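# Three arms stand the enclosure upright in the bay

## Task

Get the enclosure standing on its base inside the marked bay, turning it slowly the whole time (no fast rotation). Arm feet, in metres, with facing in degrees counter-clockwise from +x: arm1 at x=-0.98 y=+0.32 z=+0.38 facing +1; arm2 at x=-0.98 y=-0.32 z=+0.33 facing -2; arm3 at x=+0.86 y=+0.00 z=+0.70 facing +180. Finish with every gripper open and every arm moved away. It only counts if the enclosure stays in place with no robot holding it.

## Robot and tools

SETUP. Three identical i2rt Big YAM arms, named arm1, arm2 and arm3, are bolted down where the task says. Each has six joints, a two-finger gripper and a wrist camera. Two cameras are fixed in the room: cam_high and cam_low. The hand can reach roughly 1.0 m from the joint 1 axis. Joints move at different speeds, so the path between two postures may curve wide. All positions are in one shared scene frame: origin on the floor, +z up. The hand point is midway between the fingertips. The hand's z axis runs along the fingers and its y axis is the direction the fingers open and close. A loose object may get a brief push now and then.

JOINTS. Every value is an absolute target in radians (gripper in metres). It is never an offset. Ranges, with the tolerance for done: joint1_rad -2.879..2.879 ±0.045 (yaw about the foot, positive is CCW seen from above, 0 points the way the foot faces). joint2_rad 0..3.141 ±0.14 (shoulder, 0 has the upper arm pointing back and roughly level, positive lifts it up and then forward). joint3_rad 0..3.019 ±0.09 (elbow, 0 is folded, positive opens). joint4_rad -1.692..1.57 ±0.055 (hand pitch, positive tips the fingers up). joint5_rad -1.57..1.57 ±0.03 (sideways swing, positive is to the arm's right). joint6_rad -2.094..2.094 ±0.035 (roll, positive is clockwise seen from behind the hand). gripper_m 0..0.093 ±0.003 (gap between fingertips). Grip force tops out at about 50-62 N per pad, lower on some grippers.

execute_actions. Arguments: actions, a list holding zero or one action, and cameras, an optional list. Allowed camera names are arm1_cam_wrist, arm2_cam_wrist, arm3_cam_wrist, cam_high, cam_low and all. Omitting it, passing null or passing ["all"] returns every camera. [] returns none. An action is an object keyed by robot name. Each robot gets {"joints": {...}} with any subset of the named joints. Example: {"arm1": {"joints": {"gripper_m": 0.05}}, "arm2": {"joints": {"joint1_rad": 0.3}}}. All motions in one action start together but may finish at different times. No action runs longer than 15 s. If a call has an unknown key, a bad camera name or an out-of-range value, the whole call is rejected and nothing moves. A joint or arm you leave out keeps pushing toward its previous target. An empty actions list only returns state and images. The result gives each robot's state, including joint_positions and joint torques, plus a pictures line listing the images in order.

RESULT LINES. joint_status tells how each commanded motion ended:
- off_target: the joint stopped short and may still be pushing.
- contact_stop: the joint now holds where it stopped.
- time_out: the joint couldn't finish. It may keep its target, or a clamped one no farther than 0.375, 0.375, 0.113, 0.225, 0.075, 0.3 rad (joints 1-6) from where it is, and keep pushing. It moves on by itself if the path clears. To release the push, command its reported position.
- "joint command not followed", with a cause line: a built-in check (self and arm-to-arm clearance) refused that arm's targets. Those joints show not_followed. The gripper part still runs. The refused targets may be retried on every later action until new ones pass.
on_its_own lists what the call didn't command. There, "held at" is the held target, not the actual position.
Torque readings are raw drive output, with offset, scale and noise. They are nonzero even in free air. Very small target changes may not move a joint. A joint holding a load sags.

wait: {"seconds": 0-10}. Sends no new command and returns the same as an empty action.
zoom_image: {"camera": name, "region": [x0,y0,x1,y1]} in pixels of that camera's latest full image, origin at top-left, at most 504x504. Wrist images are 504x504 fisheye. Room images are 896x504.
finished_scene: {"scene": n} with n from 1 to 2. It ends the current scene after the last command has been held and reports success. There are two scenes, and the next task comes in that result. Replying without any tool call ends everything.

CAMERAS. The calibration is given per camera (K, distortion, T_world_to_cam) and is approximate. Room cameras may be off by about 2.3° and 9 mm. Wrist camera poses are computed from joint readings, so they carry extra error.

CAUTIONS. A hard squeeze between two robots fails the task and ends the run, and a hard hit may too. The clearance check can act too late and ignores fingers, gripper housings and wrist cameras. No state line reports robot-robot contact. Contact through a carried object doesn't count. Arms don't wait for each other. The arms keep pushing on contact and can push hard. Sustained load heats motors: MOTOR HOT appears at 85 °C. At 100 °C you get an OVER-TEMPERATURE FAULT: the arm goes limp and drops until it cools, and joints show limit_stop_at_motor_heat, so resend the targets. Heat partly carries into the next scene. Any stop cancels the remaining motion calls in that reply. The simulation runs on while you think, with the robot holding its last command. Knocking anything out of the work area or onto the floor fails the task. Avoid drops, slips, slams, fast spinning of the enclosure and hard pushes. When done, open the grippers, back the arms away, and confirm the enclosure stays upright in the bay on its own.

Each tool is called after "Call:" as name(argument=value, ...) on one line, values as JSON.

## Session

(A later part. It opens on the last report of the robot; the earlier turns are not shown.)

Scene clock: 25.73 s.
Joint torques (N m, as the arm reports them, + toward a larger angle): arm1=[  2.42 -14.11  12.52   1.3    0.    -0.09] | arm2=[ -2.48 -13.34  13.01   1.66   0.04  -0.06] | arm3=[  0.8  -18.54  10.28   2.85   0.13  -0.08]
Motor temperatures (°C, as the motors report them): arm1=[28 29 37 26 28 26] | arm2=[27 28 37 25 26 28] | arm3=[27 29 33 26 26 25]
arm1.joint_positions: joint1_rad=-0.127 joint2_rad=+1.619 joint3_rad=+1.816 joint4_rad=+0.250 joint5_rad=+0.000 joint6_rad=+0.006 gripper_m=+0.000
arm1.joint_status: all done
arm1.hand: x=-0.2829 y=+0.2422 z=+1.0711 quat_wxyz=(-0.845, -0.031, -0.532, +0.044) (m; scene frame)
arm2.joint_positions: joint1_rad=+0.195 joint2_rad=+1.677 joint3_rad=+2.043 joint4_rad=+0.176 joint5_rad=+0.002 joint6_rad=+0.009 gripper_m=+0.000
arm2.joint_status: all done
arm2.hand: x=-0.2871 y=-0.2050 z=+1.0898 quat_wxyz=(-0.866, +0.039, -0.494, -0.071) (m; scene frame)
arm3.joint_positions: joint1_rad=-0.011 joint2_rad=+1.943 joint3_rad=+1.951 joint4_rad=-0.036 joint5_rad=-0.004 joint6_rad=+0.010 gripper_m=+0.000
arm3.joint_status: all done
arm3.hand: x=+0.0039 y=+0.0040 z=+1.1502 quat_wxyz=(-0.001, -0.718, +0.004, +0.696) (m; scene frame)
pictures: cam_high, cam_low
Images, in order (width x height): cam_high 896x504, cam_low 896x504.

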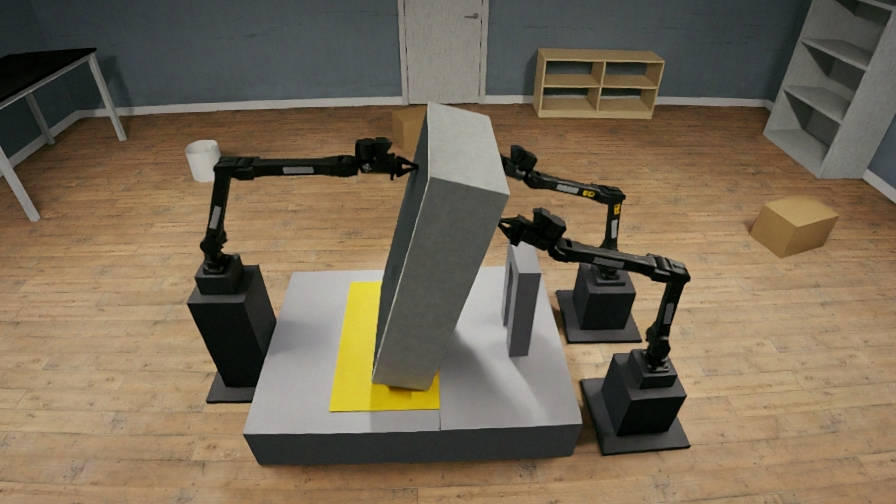

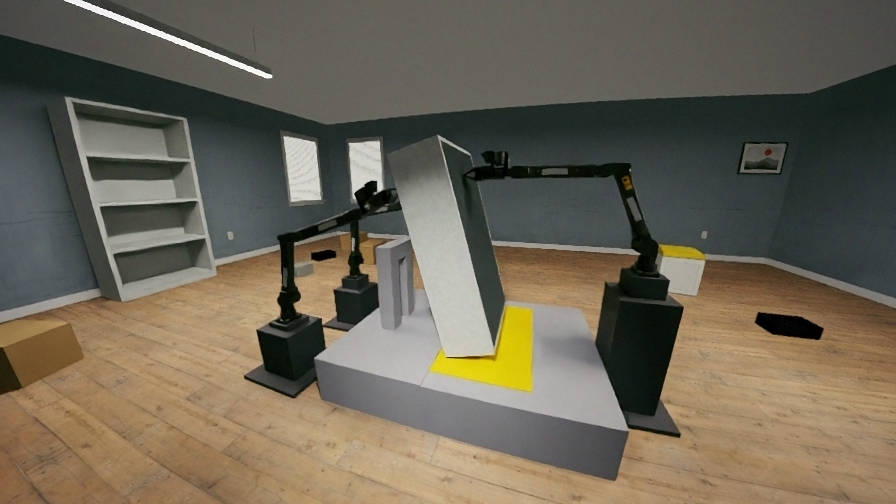

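Call:
execute_actions(actions=[{"arm3": {"joints": {"joint2_rad": 1.873, "joint3_rad": 1.79}}}], cameras=["cam_high", "cam_low"])

Scene clock: 27.30 s.
Joint torques (N m, as the arm reports them, + toward a larger angle): arm1=[  2.61 -14.13  12.49   1.26   0.    -0.1 ] | arm2=[ -2.   -12.94  12.96   1.67   0.03  -0.1 ] | arm3=[  0.78 -19.39   9.79   2.76   0.14  -0.08]
Motor temperatures (°C, as the motors report them): arm1=[28 30 37 26 28 26] | arm2=[27 28 37 25 26 28] | arm3=[27 29 33 26 26 25]
arm1.joint_positions: joint1_rad=-0.127 joint2_rad=+1.619 joint3_rad=+1.816 joint4_rad=+0.250 joint5_rad=+0.000 joint6_rad=+0.006 gripper_m=+0.000
arm1.joint_status: not commanded
arm1.hand: x=-0.2829 y=+0.2422 z=+1.0711 quat_wxyz=(-0.845, -0.031, -0.532, +0.044) (m; scene frame)
arm2.joint_positions: joint1_rad=+0.195 joint2_rad=+1.677 joint3_rad=+2.043 joint4_rad=+0.176 joint5_rad=+0.002 joint6_rad=+0.009 gripper_m=+0.000
arm2.joint_status: not commanded
arm2.hand: x=-0.2871 y=-0.2050 z=+1.0898 quat_wxyz=(-0.866, +0.039, -0.494, -0.071) (m; scene frame)
arm3.joint_positions: joint1_rad=-0.011 joint2_rad=+1.859 joint3_rad=+1.797 joint4_rad=-0.036 joint5_rad=-0.003 joint6_rad=+0.010 gripper_m=+0.000
arm3.joint_status: all done
arm3.hand: x=+0.0339 y=+0.0040 z=+1.1219 quat_wxyz=(-0.001, -0.742, +0.004, +0.670) (m; scene frame)
pictures: cam_high, cam_low
Images, in order (width x height): cam_high 896x504, cam_low 896x504.

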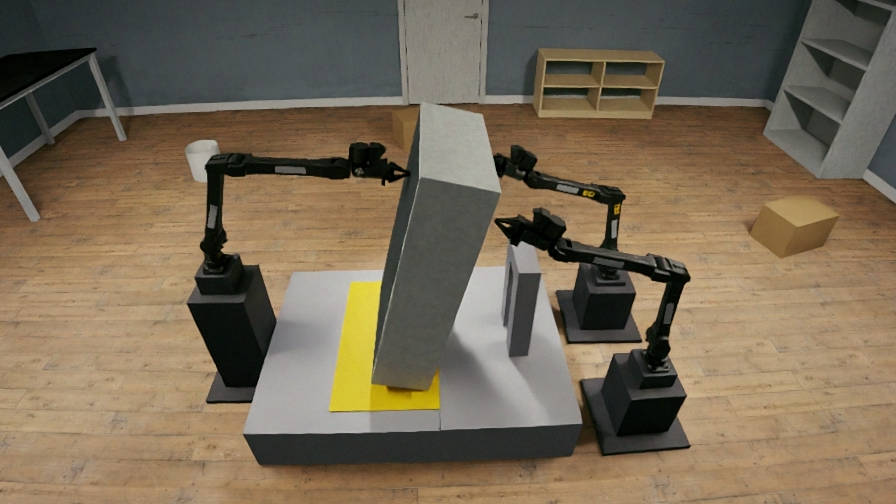

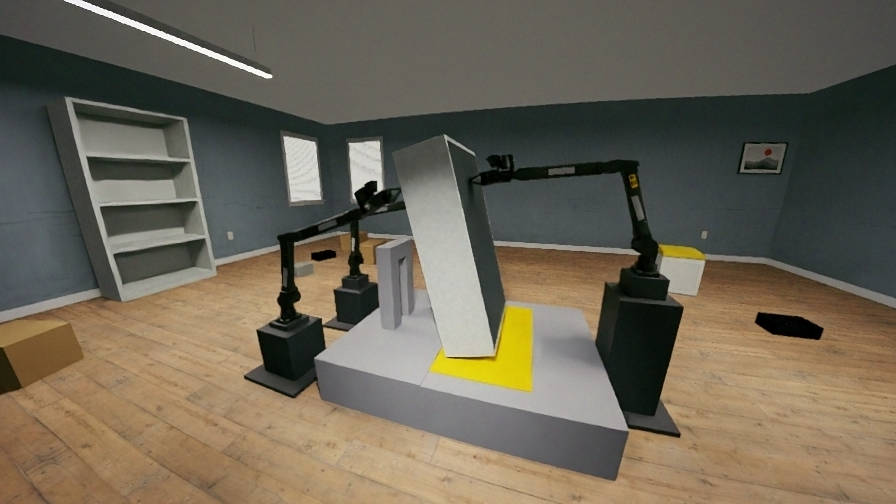

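Call:
execute_actions(actions=[{"arm3": {"joints": {"joint2_rad": 1.785, "joint3_rad": 1.68}}}], cameras=["cam_high"])

Scene clock: 28.60 s.
Joint torques (N m, as the arm reports them, + toward a larger angle): arm1=[  2.46 -14.15  12.5    1.3    0.    -0.1 ] | arm2=[ -1.52 -12.93  12.99   1.38   0.04  -0.08] | arm3=[  0.74 -16.28  11.76   4.17   0.14  -0.08]
Motor temperatures (°C, as the motors report them): arm1=[28 30 37 26 28 26] | arm2=[27 29 38 25 26 28] | arm3=[27 29 33 26 26 25]
arm1.joint_positions: joint1_rad=-0.127 joint2_rad=+1.619 joint3_rad=+1.816 joint4_rad=+0.250 joint5_rad=+0.000 joint6_rad=+0.006 gripper_m=+0.000
arm1.joint_status: not commanded
arm1.hand: x=-0.2829 y=+0.2422 z=+1.0711 quat_wxyz=(-0.845, -0.031, -0.532, +0.044) (m; scene frame)
arm2.joint_positions: joint1_rad=+0.195 joint2_rad=+1.677 joint3_rad=+2.043 joint4_rad=+0.176 joint5_rad=+0.002 joint6_rad=+0.009 gripper_m=+0.000
arm2.joint_status: not commanded
arm2.hand: x=-0.2871 y=-0.2050 z=+1.0898 quat_wxyz=(-0.866, +0.039, -0.494, -0.071) (m; scene frame)
arm3.joint_positions: joint1_rad=-0.011 joint2_rad=+1.751 joint3_rad=+1.660 joint4_rad=-0.060 joint5_rad=-0.003 joint6_rad=+0.010 gripper_m=+0.000
arm3.joint_status: all done
arm3.hand: x=+0.0744 y=+0.0034 z=+1.1151 quat_wxyz=(-0.001, -0.760, +0.004, +0.650) (m; scene frame)
pictures: cam_high
Images, in order (width x height): cam_high 896x504.

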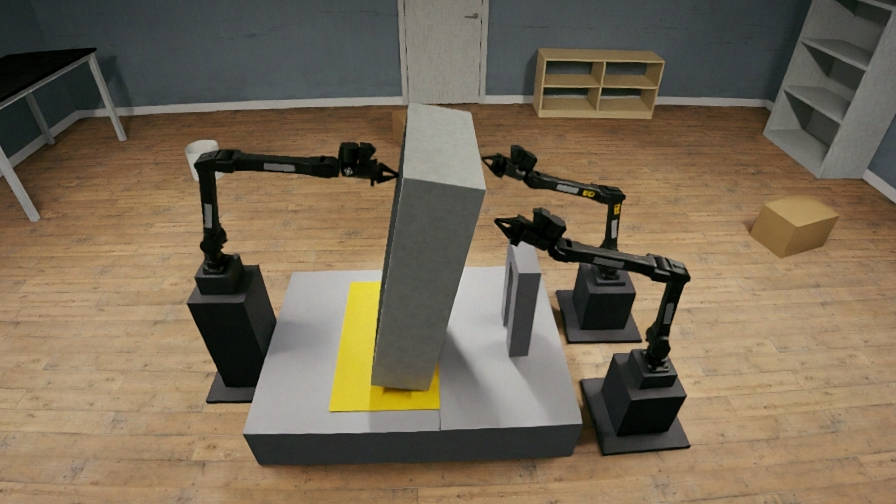

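Call:
execute_actions(actions=[{"arm3": {"joints": {"joint2_rad": 1.705, "joint3_rad": 1.5, "joint4_rad": 0.09}}}], cameras=["cam_high"])

Scene clock: 30.07 s.
Joint torques (N m, as the arm reports them, + toward a larger angle): arm1=[  2.56 -14.42  12.5    1.26   0.01  -0.1 ] | arm2=[ -1.45 -12.8   12.89   1.53   0.06  -0.09] | arm3=[  0.77 -11.18  13.48   4.53   0.13  -0.08]
Motor temperatures (°C, as the motors report them): arm1=[28 30 38 26 28 26] | arm2=[27 29 38 25 26 28] | arm3=[27 29 33 26 26 25]
arm1.joint_positions: joint1_rad=-0.127 joint2_rad=+1.619 joint3_rad=+1.816 joint4_rad=+0.250 joint5_rad=+0.000 joint6_rad=+0.006 gripper_m=+0.000
arm1.joint_status: not commanded
arm1.hand: x=-0.2829 y=+0.2422 z=+1.0711 quat_wxyz=(-0.845, -0.031, -0.532, +0.044) (m; scene frame)
arm2.joint_positions: joint1_rad=+0.195 joint2_rad=+1.677 joint3_rad=+2.043 joint4_rad=+0.176 joint5_rad=+0.002 joint6_rad=+0.009 gripper_m=+0.000
arm2.joint_status: not commanded
arm2.hand: x=-0.2871 y=-0.2050 z=+1.0898 quat_wxyz=(-0.866, +0.039, -0.494, -0.071) (m; scene frame)
arm3.joint_positions: joint1_rad=-0.011 joint2_rad=+1.629 joint3_rad=+1.459 joint4_rad=+0.055 joint5_rad=-0.003 joint6_rad=+0.010 gripper_m=+0.000
arm3.joint_status: all done
arm3.hand: x=+0.1220 y=+0.0031 z=+1.1075 quat_wxyz=(-0.001, -0.748, +0.004, +0.664) (m; scene frame)
pictures: cam_high
Images, in order (width x height): cam_high 896x504.

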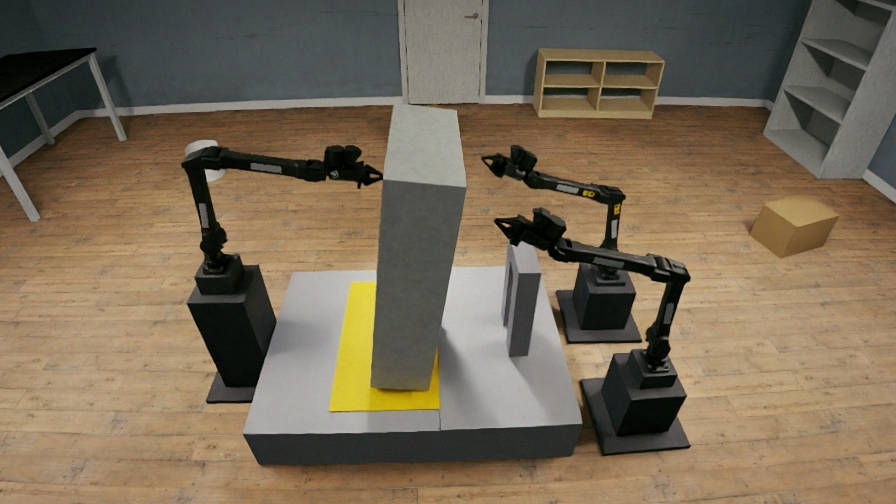

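Call:
execute_actions(actions=[{"arm3": {"joints": {"joint2_rad": 1.648, "joint3_rad": 1.38, "joint4_rad": 0.16}}}], cameras=["cam_low"])

Scene clock: 31.30 s.
Joint torques (N m, as the arm reports them, + toward a larger angle): arm1=[  2.66 -14.26  12.53   1.31   0.    -0.1 ] | arm2=[ -1.63 -13.06  13.01   1.45  -0.01  -0.05] | arm3=[ 0.74 -9.43 13.44  4.28  0.13 -0.08]
Motor temperatures (°C, as the motors report them): arm1=[28 30 38 26 28 26] | arm2=[27 29 38 25 26 28] | arm3=[27 29 34 26 26 25]
arm1.joint_positions: joint1_rad=-0.127 joint2_rad=+1.619 joint3_rad=+1.816 joint4_rad=+0.250 joint5_rad=+0.000 joint6_rad=+0.006 gripper_m=+0.000
arm1.joint_status: not commanded
arm1.hand: x=-0.2829 y=+0.2422 z=+1.0711 quat_wxyz=(-0.845, -0.031, -0.532, +0.044) (m; scene frame)
arm2.joint_positions: joint1_rad=+0.195 joint2_rad=+1.677 joint3_rad=+2.043 joint4_rad=+0.176 joint5_rad=+0.002 joint6_rad=+0.009 gripper_m=+0.000
arm2.joint_status: not commanded
arm2.hand: x=-0.2871 y=-0.2050 z=+1.0898 quat_wxyz=(-0.866, +0.039, -0.494, -0.071) (m; scene frame)
arm3.joint_positions: joint1_rad=-0.010 joint2_rad=+1.558 joint3_rad=+1.339 joint4_rad=+0.130 joint5_rad=-0.003 joint6_rad=+0.010 gripper_m=+0.000
arm3.joint_status: all done
arm3.hand: x=+0.1518 y=+0.0027 z=+1.1011 quat_wxyz=(-0.001, -0.739, +0.004, +0.674) (m; scene frame)
pictures: cam_low
Images, in order (width x height): cam_low 896x504.

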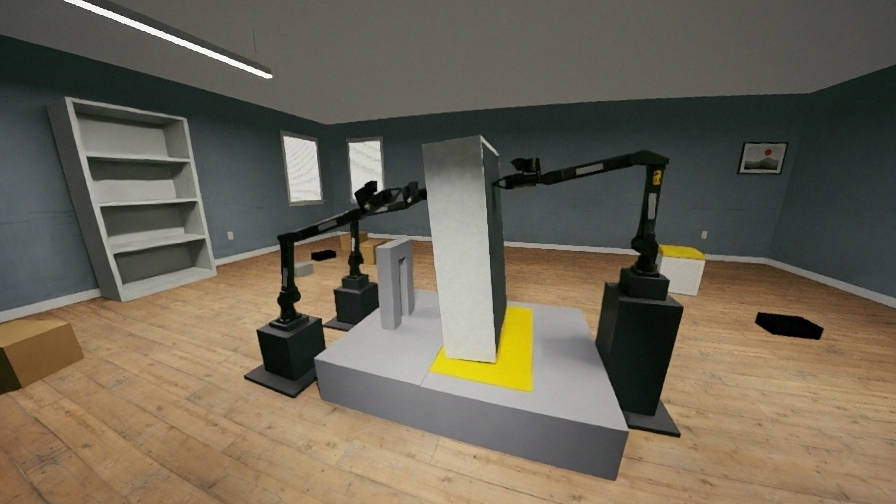

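Call:
execute_actions(actions=[{"arm3": {"joints": {"joint2_rad": 1.59, "joint3_rad": 1.273, "joint4_rad": 0.222}}, "arm1": {"joints": {"joint2_rad": 1.2, "joint3_rad": 1.3}}, "arm2": {"joints": {"joint2_rad": 1.2, "joint3_rad": 1.45}}}], cameras=["cam_low"])

Scene clock: 33.17 s.
Joint torques (N m, as the arm reports them, + toward a larger angle): arm1=[ 2.53 -8.6   8.86  1.46  0.   -0.1 ] | arm2=[-1.6  -6.13 10.61  1.58  0.02 -0.07] | arm3=[ 0.76 -7.07 14.25  4.42  0.13 -0.08]
Motor temperatures (°C, as the motors report them): arm1=[28 30 37 26 28 26] | arm2=[27 29 38 25 26 28] | arm3=[27 29 34 26 26 25]
arm1.joint_positions: joint1_rad=-0.127 joint2_rad=+1.212 joint3_rad=+1.290 joint4_rad=+0.249 joint5_rad=+0.000 joint6_rad=+0.006 gripper_m=+0.000
arm1.joint_status: all done
arm1.hand: x=-0.4202 y=+0.2574 z=+1.0021 quat_wxyz=(-0.812, -0.034, -0.582, +0.042) (m; scene frame)
arm2.joint_positions: joint1_rad=+0.195 joint2_rad=+1.206 joint3_rad=+1.434 joint4_rad=+0.176 joint5_rad=+0.002 joint6_rad=+0.009 gripper_m=+0.000
arm2.joint_status: all done
arm2.hand: x=-0.4340 y=-0.2290 z=+1.0191 quat_wxyz=(-0.830, +0.043, -0.552, -0.068) (m; scene frame)
arm3.joint_positions: joint1_rad=-0.010 joint2_rad=+1.482 joint3_rad=+1.220 joint4_rad=+0.189 joint5_rad=-0.003 joint6_rad=+0.010 gripper_m=+0.000
arm3.joint_status: all done
arm3.hand: x=+0.1843 y=+0.0023 z=+1.0925 quat_wxyz=(-0.002, -0.734, +0.003, +0.679) (m; scene frame)
pictures: cam_low
Images, in order (width x height): cam_low 896x504.

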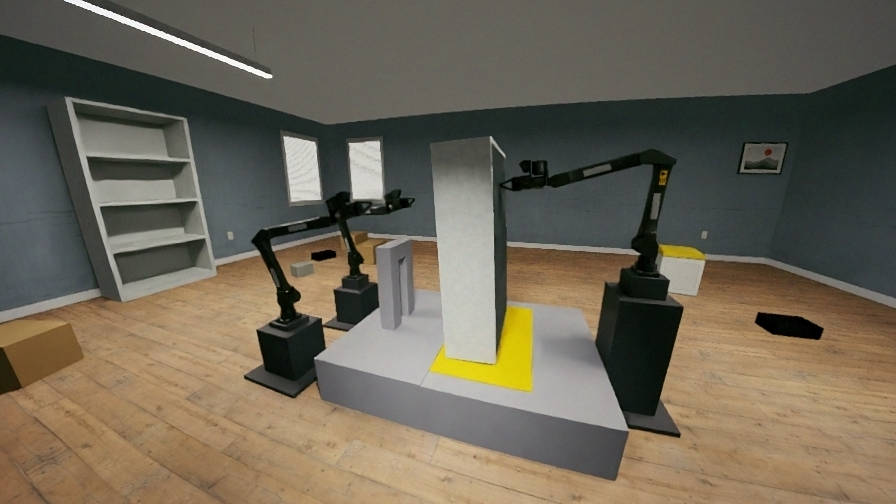

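Call:
execute_actions(actions=[{"arm3": {"joints": {"joint2_rad": 1.539, "joint3_rad": 1.182, "joint4_rad": 0.27}}, "arm1": {"joints": {"joint2_rad": 0.95, "joint3_rad": 1.05}}, "arm2": {"joints": {"joint2_rad": 0.95, "joint3_rad": 1.2}}}], cameras=["cam_low"])

Scene clock: 34.57 s.
Joint torques (N m, as the arm reports them, + toward a larger angle): arm1=[ 2.6  -3.65  8.28  1.44  0.   -0.09] | arm2=[-2.44 -2.04  9.68  1.65 -0.02 -0.09] | arm3=[ 0.69 -4.72 14.74  4.33  0.13 -0.08]
Motor temperatures (°C, as the motors report them): arm1=[28 30 37 26 28 26] | arm2=[27 29 37 25 26 28] | arm3=[27 28 34 26 26 25]
arm1.joint_positions: joint1_rad=-0.127 joint2_rad=+0.942 joint3_rad=+1.048 joint4_rad=+0.249 joint5_rad=+0.000 joint6_rad=+0.006 gripper_m=+0.000
arm1.joint_status: all done
arm1.hand: x=-0.5214 y=+0.2686 z=+0.9874 quat_wxyz=(-0.820, -0.033, -0.570, +0.042) (m; scene frame)
arm2.joint_positions: joint1_rad=+0.195 joint2_rad=+0.938 joint3_rad=+1.193 joint4_rad=+0.176 joint5_rad=+0.002 joint6_rad=+0.009 gripper_m=+0.000
arm2.joint_status: all done
arm2.hand: x=-0.5353 y=-0.2454 z=+1.0030 quat_wxyz=(-0.837, +0.042, -0.541, -0.068) (m; scene frame)
arm3.joint_positions: joint1_rad=-0.009 joint2_rad=+1.420 joint3_rad=+1.122 joint4_rad=+0.240 joint5_rad=-0.003 joint6_rad=+0.010 gripper_m=+0.000
arm3.joint_status: all done
arm3.hand: x=+0.2119 y=+0.0019 z=+1.0849 quat_wxyz=(-0.002, -0.729, +0.003, +0.685) (m; scene frame)
pictures: cam_low
Images, in order (width x height): cam_low 896x504.

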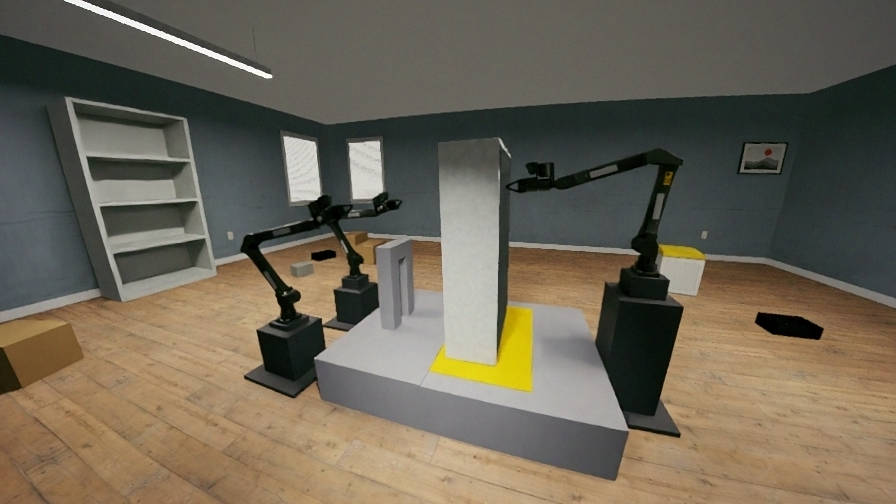

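Call:
execute_actions(actions=[{"arm3": {"joints": {"joint2_rad": 1.49, "joint3_rad": 1.1, "joint4_rad": 0.306}}, "arm1": {"joints": {"joint2_rad": 0.7, "joint3_rad": 0.85}}, "arm2": {"joints": {"joint2_rad": 0.7, "joint3_rad": 1.0}}}], cameras=["cam_low"])

Scene clock: 36.07 s.
Joint torques (N m, as the arm reports them, + toward a larger angle): arm1=[ 2.4  -0.54  8.44  1.46  0.   -0.09] | arm2=[-2.46  1.66  9.82  1.52  0.01 -0.06] | arm3=[ 0.6  -4.43 14.55  3.7   0.13 -0.08]
Motor temperatures (°C, as the motors report them): arm1=[28 30 37 26 28 26] | arm2=[27 29 37 25 26 28] | arm3=[27 28 35 26 26 25]
arm1.joint_positions: joint1_rad=-0.127 joint2_rad=+0.693 joint3_rad=+0.844 joint4_rad=+0.248 joint5_rad=+0.000 joint6_rad=+0.006 gripper_m=+0.000
arm1.joint_status: all done
arm1.hand: x=-0.6071 y=+0.2780 z=+0.9619 quat_wxyz=(-0.832, -0.032, -0.552, +0.043) (m; scene frame)
arm2.joint_positions: joint1_rad=+0.195 joint2_rad=+0.691 joint3_rad=+0.988 joint4_rad=+0.176 joint5_rad=+0.002 joint6_rad=+0.009 gripper_m=+0.000
arm2.joint_status: all done
arm2.hand: x=-0.6232 y=-0.2596 z=+0.9772 quat_wxyz=(-0.848, +0.041, -0.523, -0.070) (m; scene frame)
arm3.joint_positions: joint1_rad=-0.009 joint2_rad=+1.370 joint3_rad=+1.041 joint4_rad=+0.287 joint5_rad=-0.003 joint6_rad=+0.010 gripper_m=+0.000
arm3.joint_status: all done
arm3.hand: x=+0.2346 y=+0.0018 z=+1.0776 quat_wxyz=(-0.002, -0.723, +0.003, +0.691) (m; scene frame)
pictures: cam_low
Images, in order (width x height): cam_low 896x504.

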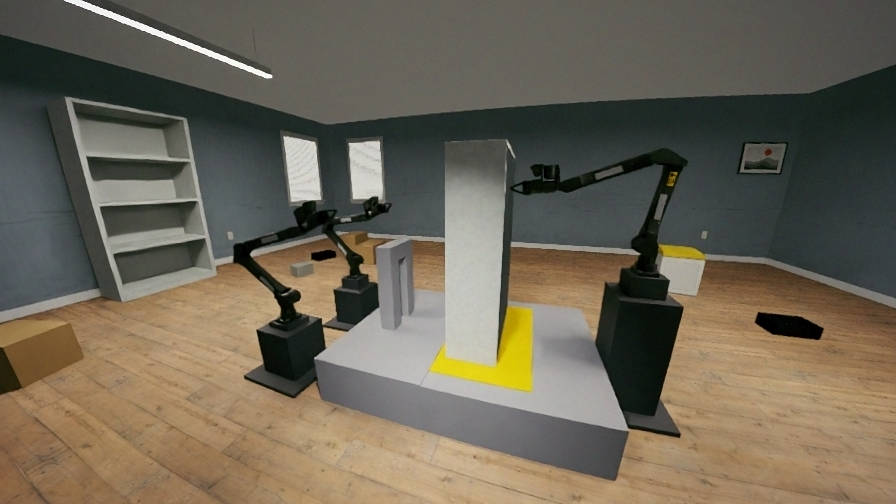

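Call:
execute_actions(actions=[{"arm3": {"joints": {"joint2_rad": 1.42, "joint3_rad": 1.04, "joint4_rad": 0.31}}}], cameras=["cam_high"])

Scene clock: 36.83 s.
Joint torques (N m, as the arm reports them, + toward a larger angle): arm1=[ 2.48 -0.51  8.59  1.44  0.   -0.1 ] | arm2=[-2.56  1.37 10.13  1.45  0.08 -0.12] | arm3=[ 0.68 -8.52 10.3   3.77  0.13 -0.08]
Motor temperatures (°C, as the motors report them): arm1=[28 30 36 26 28 26] | arm2=[27 29 37 25 26 28] | arm3=[27 28 35 26 26 25]
arm1.joint_positions: joint1_rad=-0.127 joint2_rad=+0.693 joint3_rad=+0.844 joint4_rad=+0.248 joint5_rad=+0.000 joint6_rad=+0.006 gripper_m=+0.000
arm1.joint_status: not commanded
arm1.hand: x=-0.6071 y=+0.2780 z=+0.9619 quat_wxyz=(-0.832, -0.032, -0.552, +0.043) (m; scene frame)
arm2.joint_positions: joint1_rad=+0.195 joint2_rad=+0.691 joint3_rad=+0.988 joint4_rad=+0.176 joint5_rad=+0.002 joint6_rad=+0.009 gripper_m=+0.000
arm2.joint_status: not commanded
arm2.hand: x=-0.6232 y=-0.2596 z=+0.9772 quat_wxyz=(-0.848, +0.041, -0.523, -0.070) (m; scene frame)
arm3.joint_positions: joint1_rad=-0.009 joint2_rad=+1.365 joint3_rad=+1.034 joint4_rad=+0.290 joint5_rad=-0.003 joint6_rad=+0.010 gripper_m=+0.000
arm3.joint_status: all done
arm3.hand: x=+0.2367 y=+0.0018 z=+1.0768 quat_wxyz=(-0.002, -0.723, +0.003, +0.691) (m; scene frame)
pictures: cam_high
Images, in order (width x height): cam_high 896x504.

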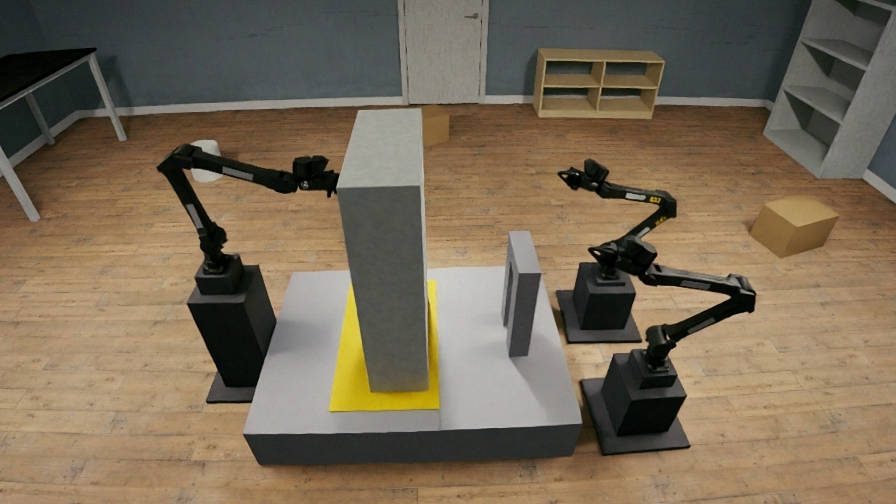

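It has landed inside the bay, so I'll retract arm3.

Call:
execute_actions(actions=[{"arm3": {"joints": {"joint2_rad": 0.75, "joint3_rad": 0.6, "joint4_rad": 0.1}}}], cameras=["cam_high", "cam_low"])

Scene clock: 38.47 s.
Joint torques (N m, as the arm reports them, + toward a larger angle): arm1=[ 2.56 -0.54  8.6   1.49  0.   -0.09] | arm2=[-2.19  1.4  10.02  1.69  0.03 -0.06] | arm3=[ 0.68 -2.9   9.26  2.43  0.13 -0.08]
Motor temperatures (°C, as the motors report them): arm1=[28 30 36 26 28 26] | arm2=[27 29 37 25 26 28] | arm3=[27 28 35 26 26 25]
arm1.joint_positions: joint1_rad=-0.127 joint2_rad=+0.693 joint3_rad=+0.844 joint4_rad=+0.248 joint5_rad=+0.000 joint6_rad=+0.006 gripper_m=+0.000
arm1.joint_status: not commanded
arm1.hand: x=-0.6071 y=+0.2780 z=+0.9619 quat_wxyz=(-0.832, -0.032, -0.552, +0.043) (m; scene frame)
arm2.joint_positions: joint1_rad=+0.195 joint2_rad=+0.691 joint3_rad=+0.988 joint4_rad=+0.176 joint5_rad=+0.002 joint6_rad=+0.009 gripper_m=+0.000
arm2.joint_status: not commanded
arm2.hand: x=-0.6232 y=-0.2596 z=+0.9772 quat_wxyz=(-0.848, +0.041, -0.523, -0.070) (m; scene frame)
arm3.joint_positions: joint1_rad=-0.009 joint2_rad=+0.737 joint3_rad=+0.615 joint4_rad=+0.106 joint5_rad=-0.003 joint6_rad=+0.010 gripper_m=+0.000
arm3.joint_status: all done
arm3.hand: x=+0.4425 y=+0.0007 z=+1.0819 quat_wxyz=(-0.002, -0.714, +0.003, +0.700) (m; scene frame)
pictures: cam_high, cam_low
Images, in order (width x height): cam_high 896x504, cam_low 896x504.

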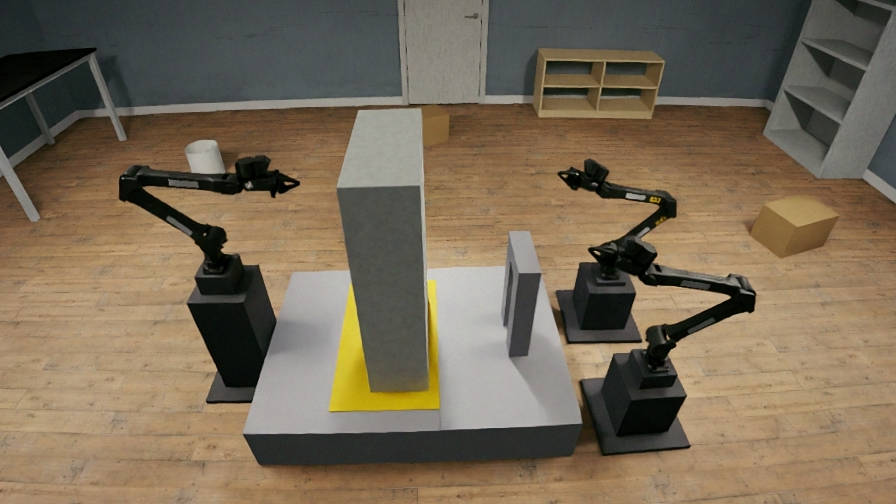

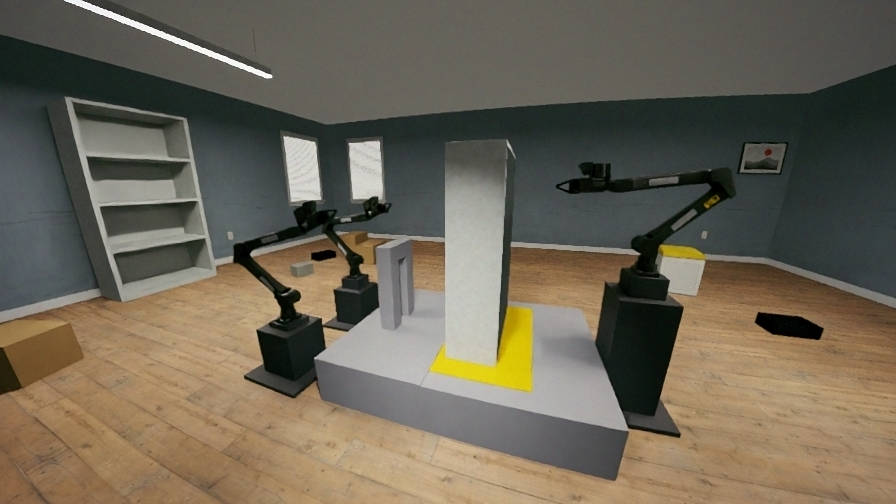

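Call:
finished_scene(scene=1)

The scene is finished: the task was done.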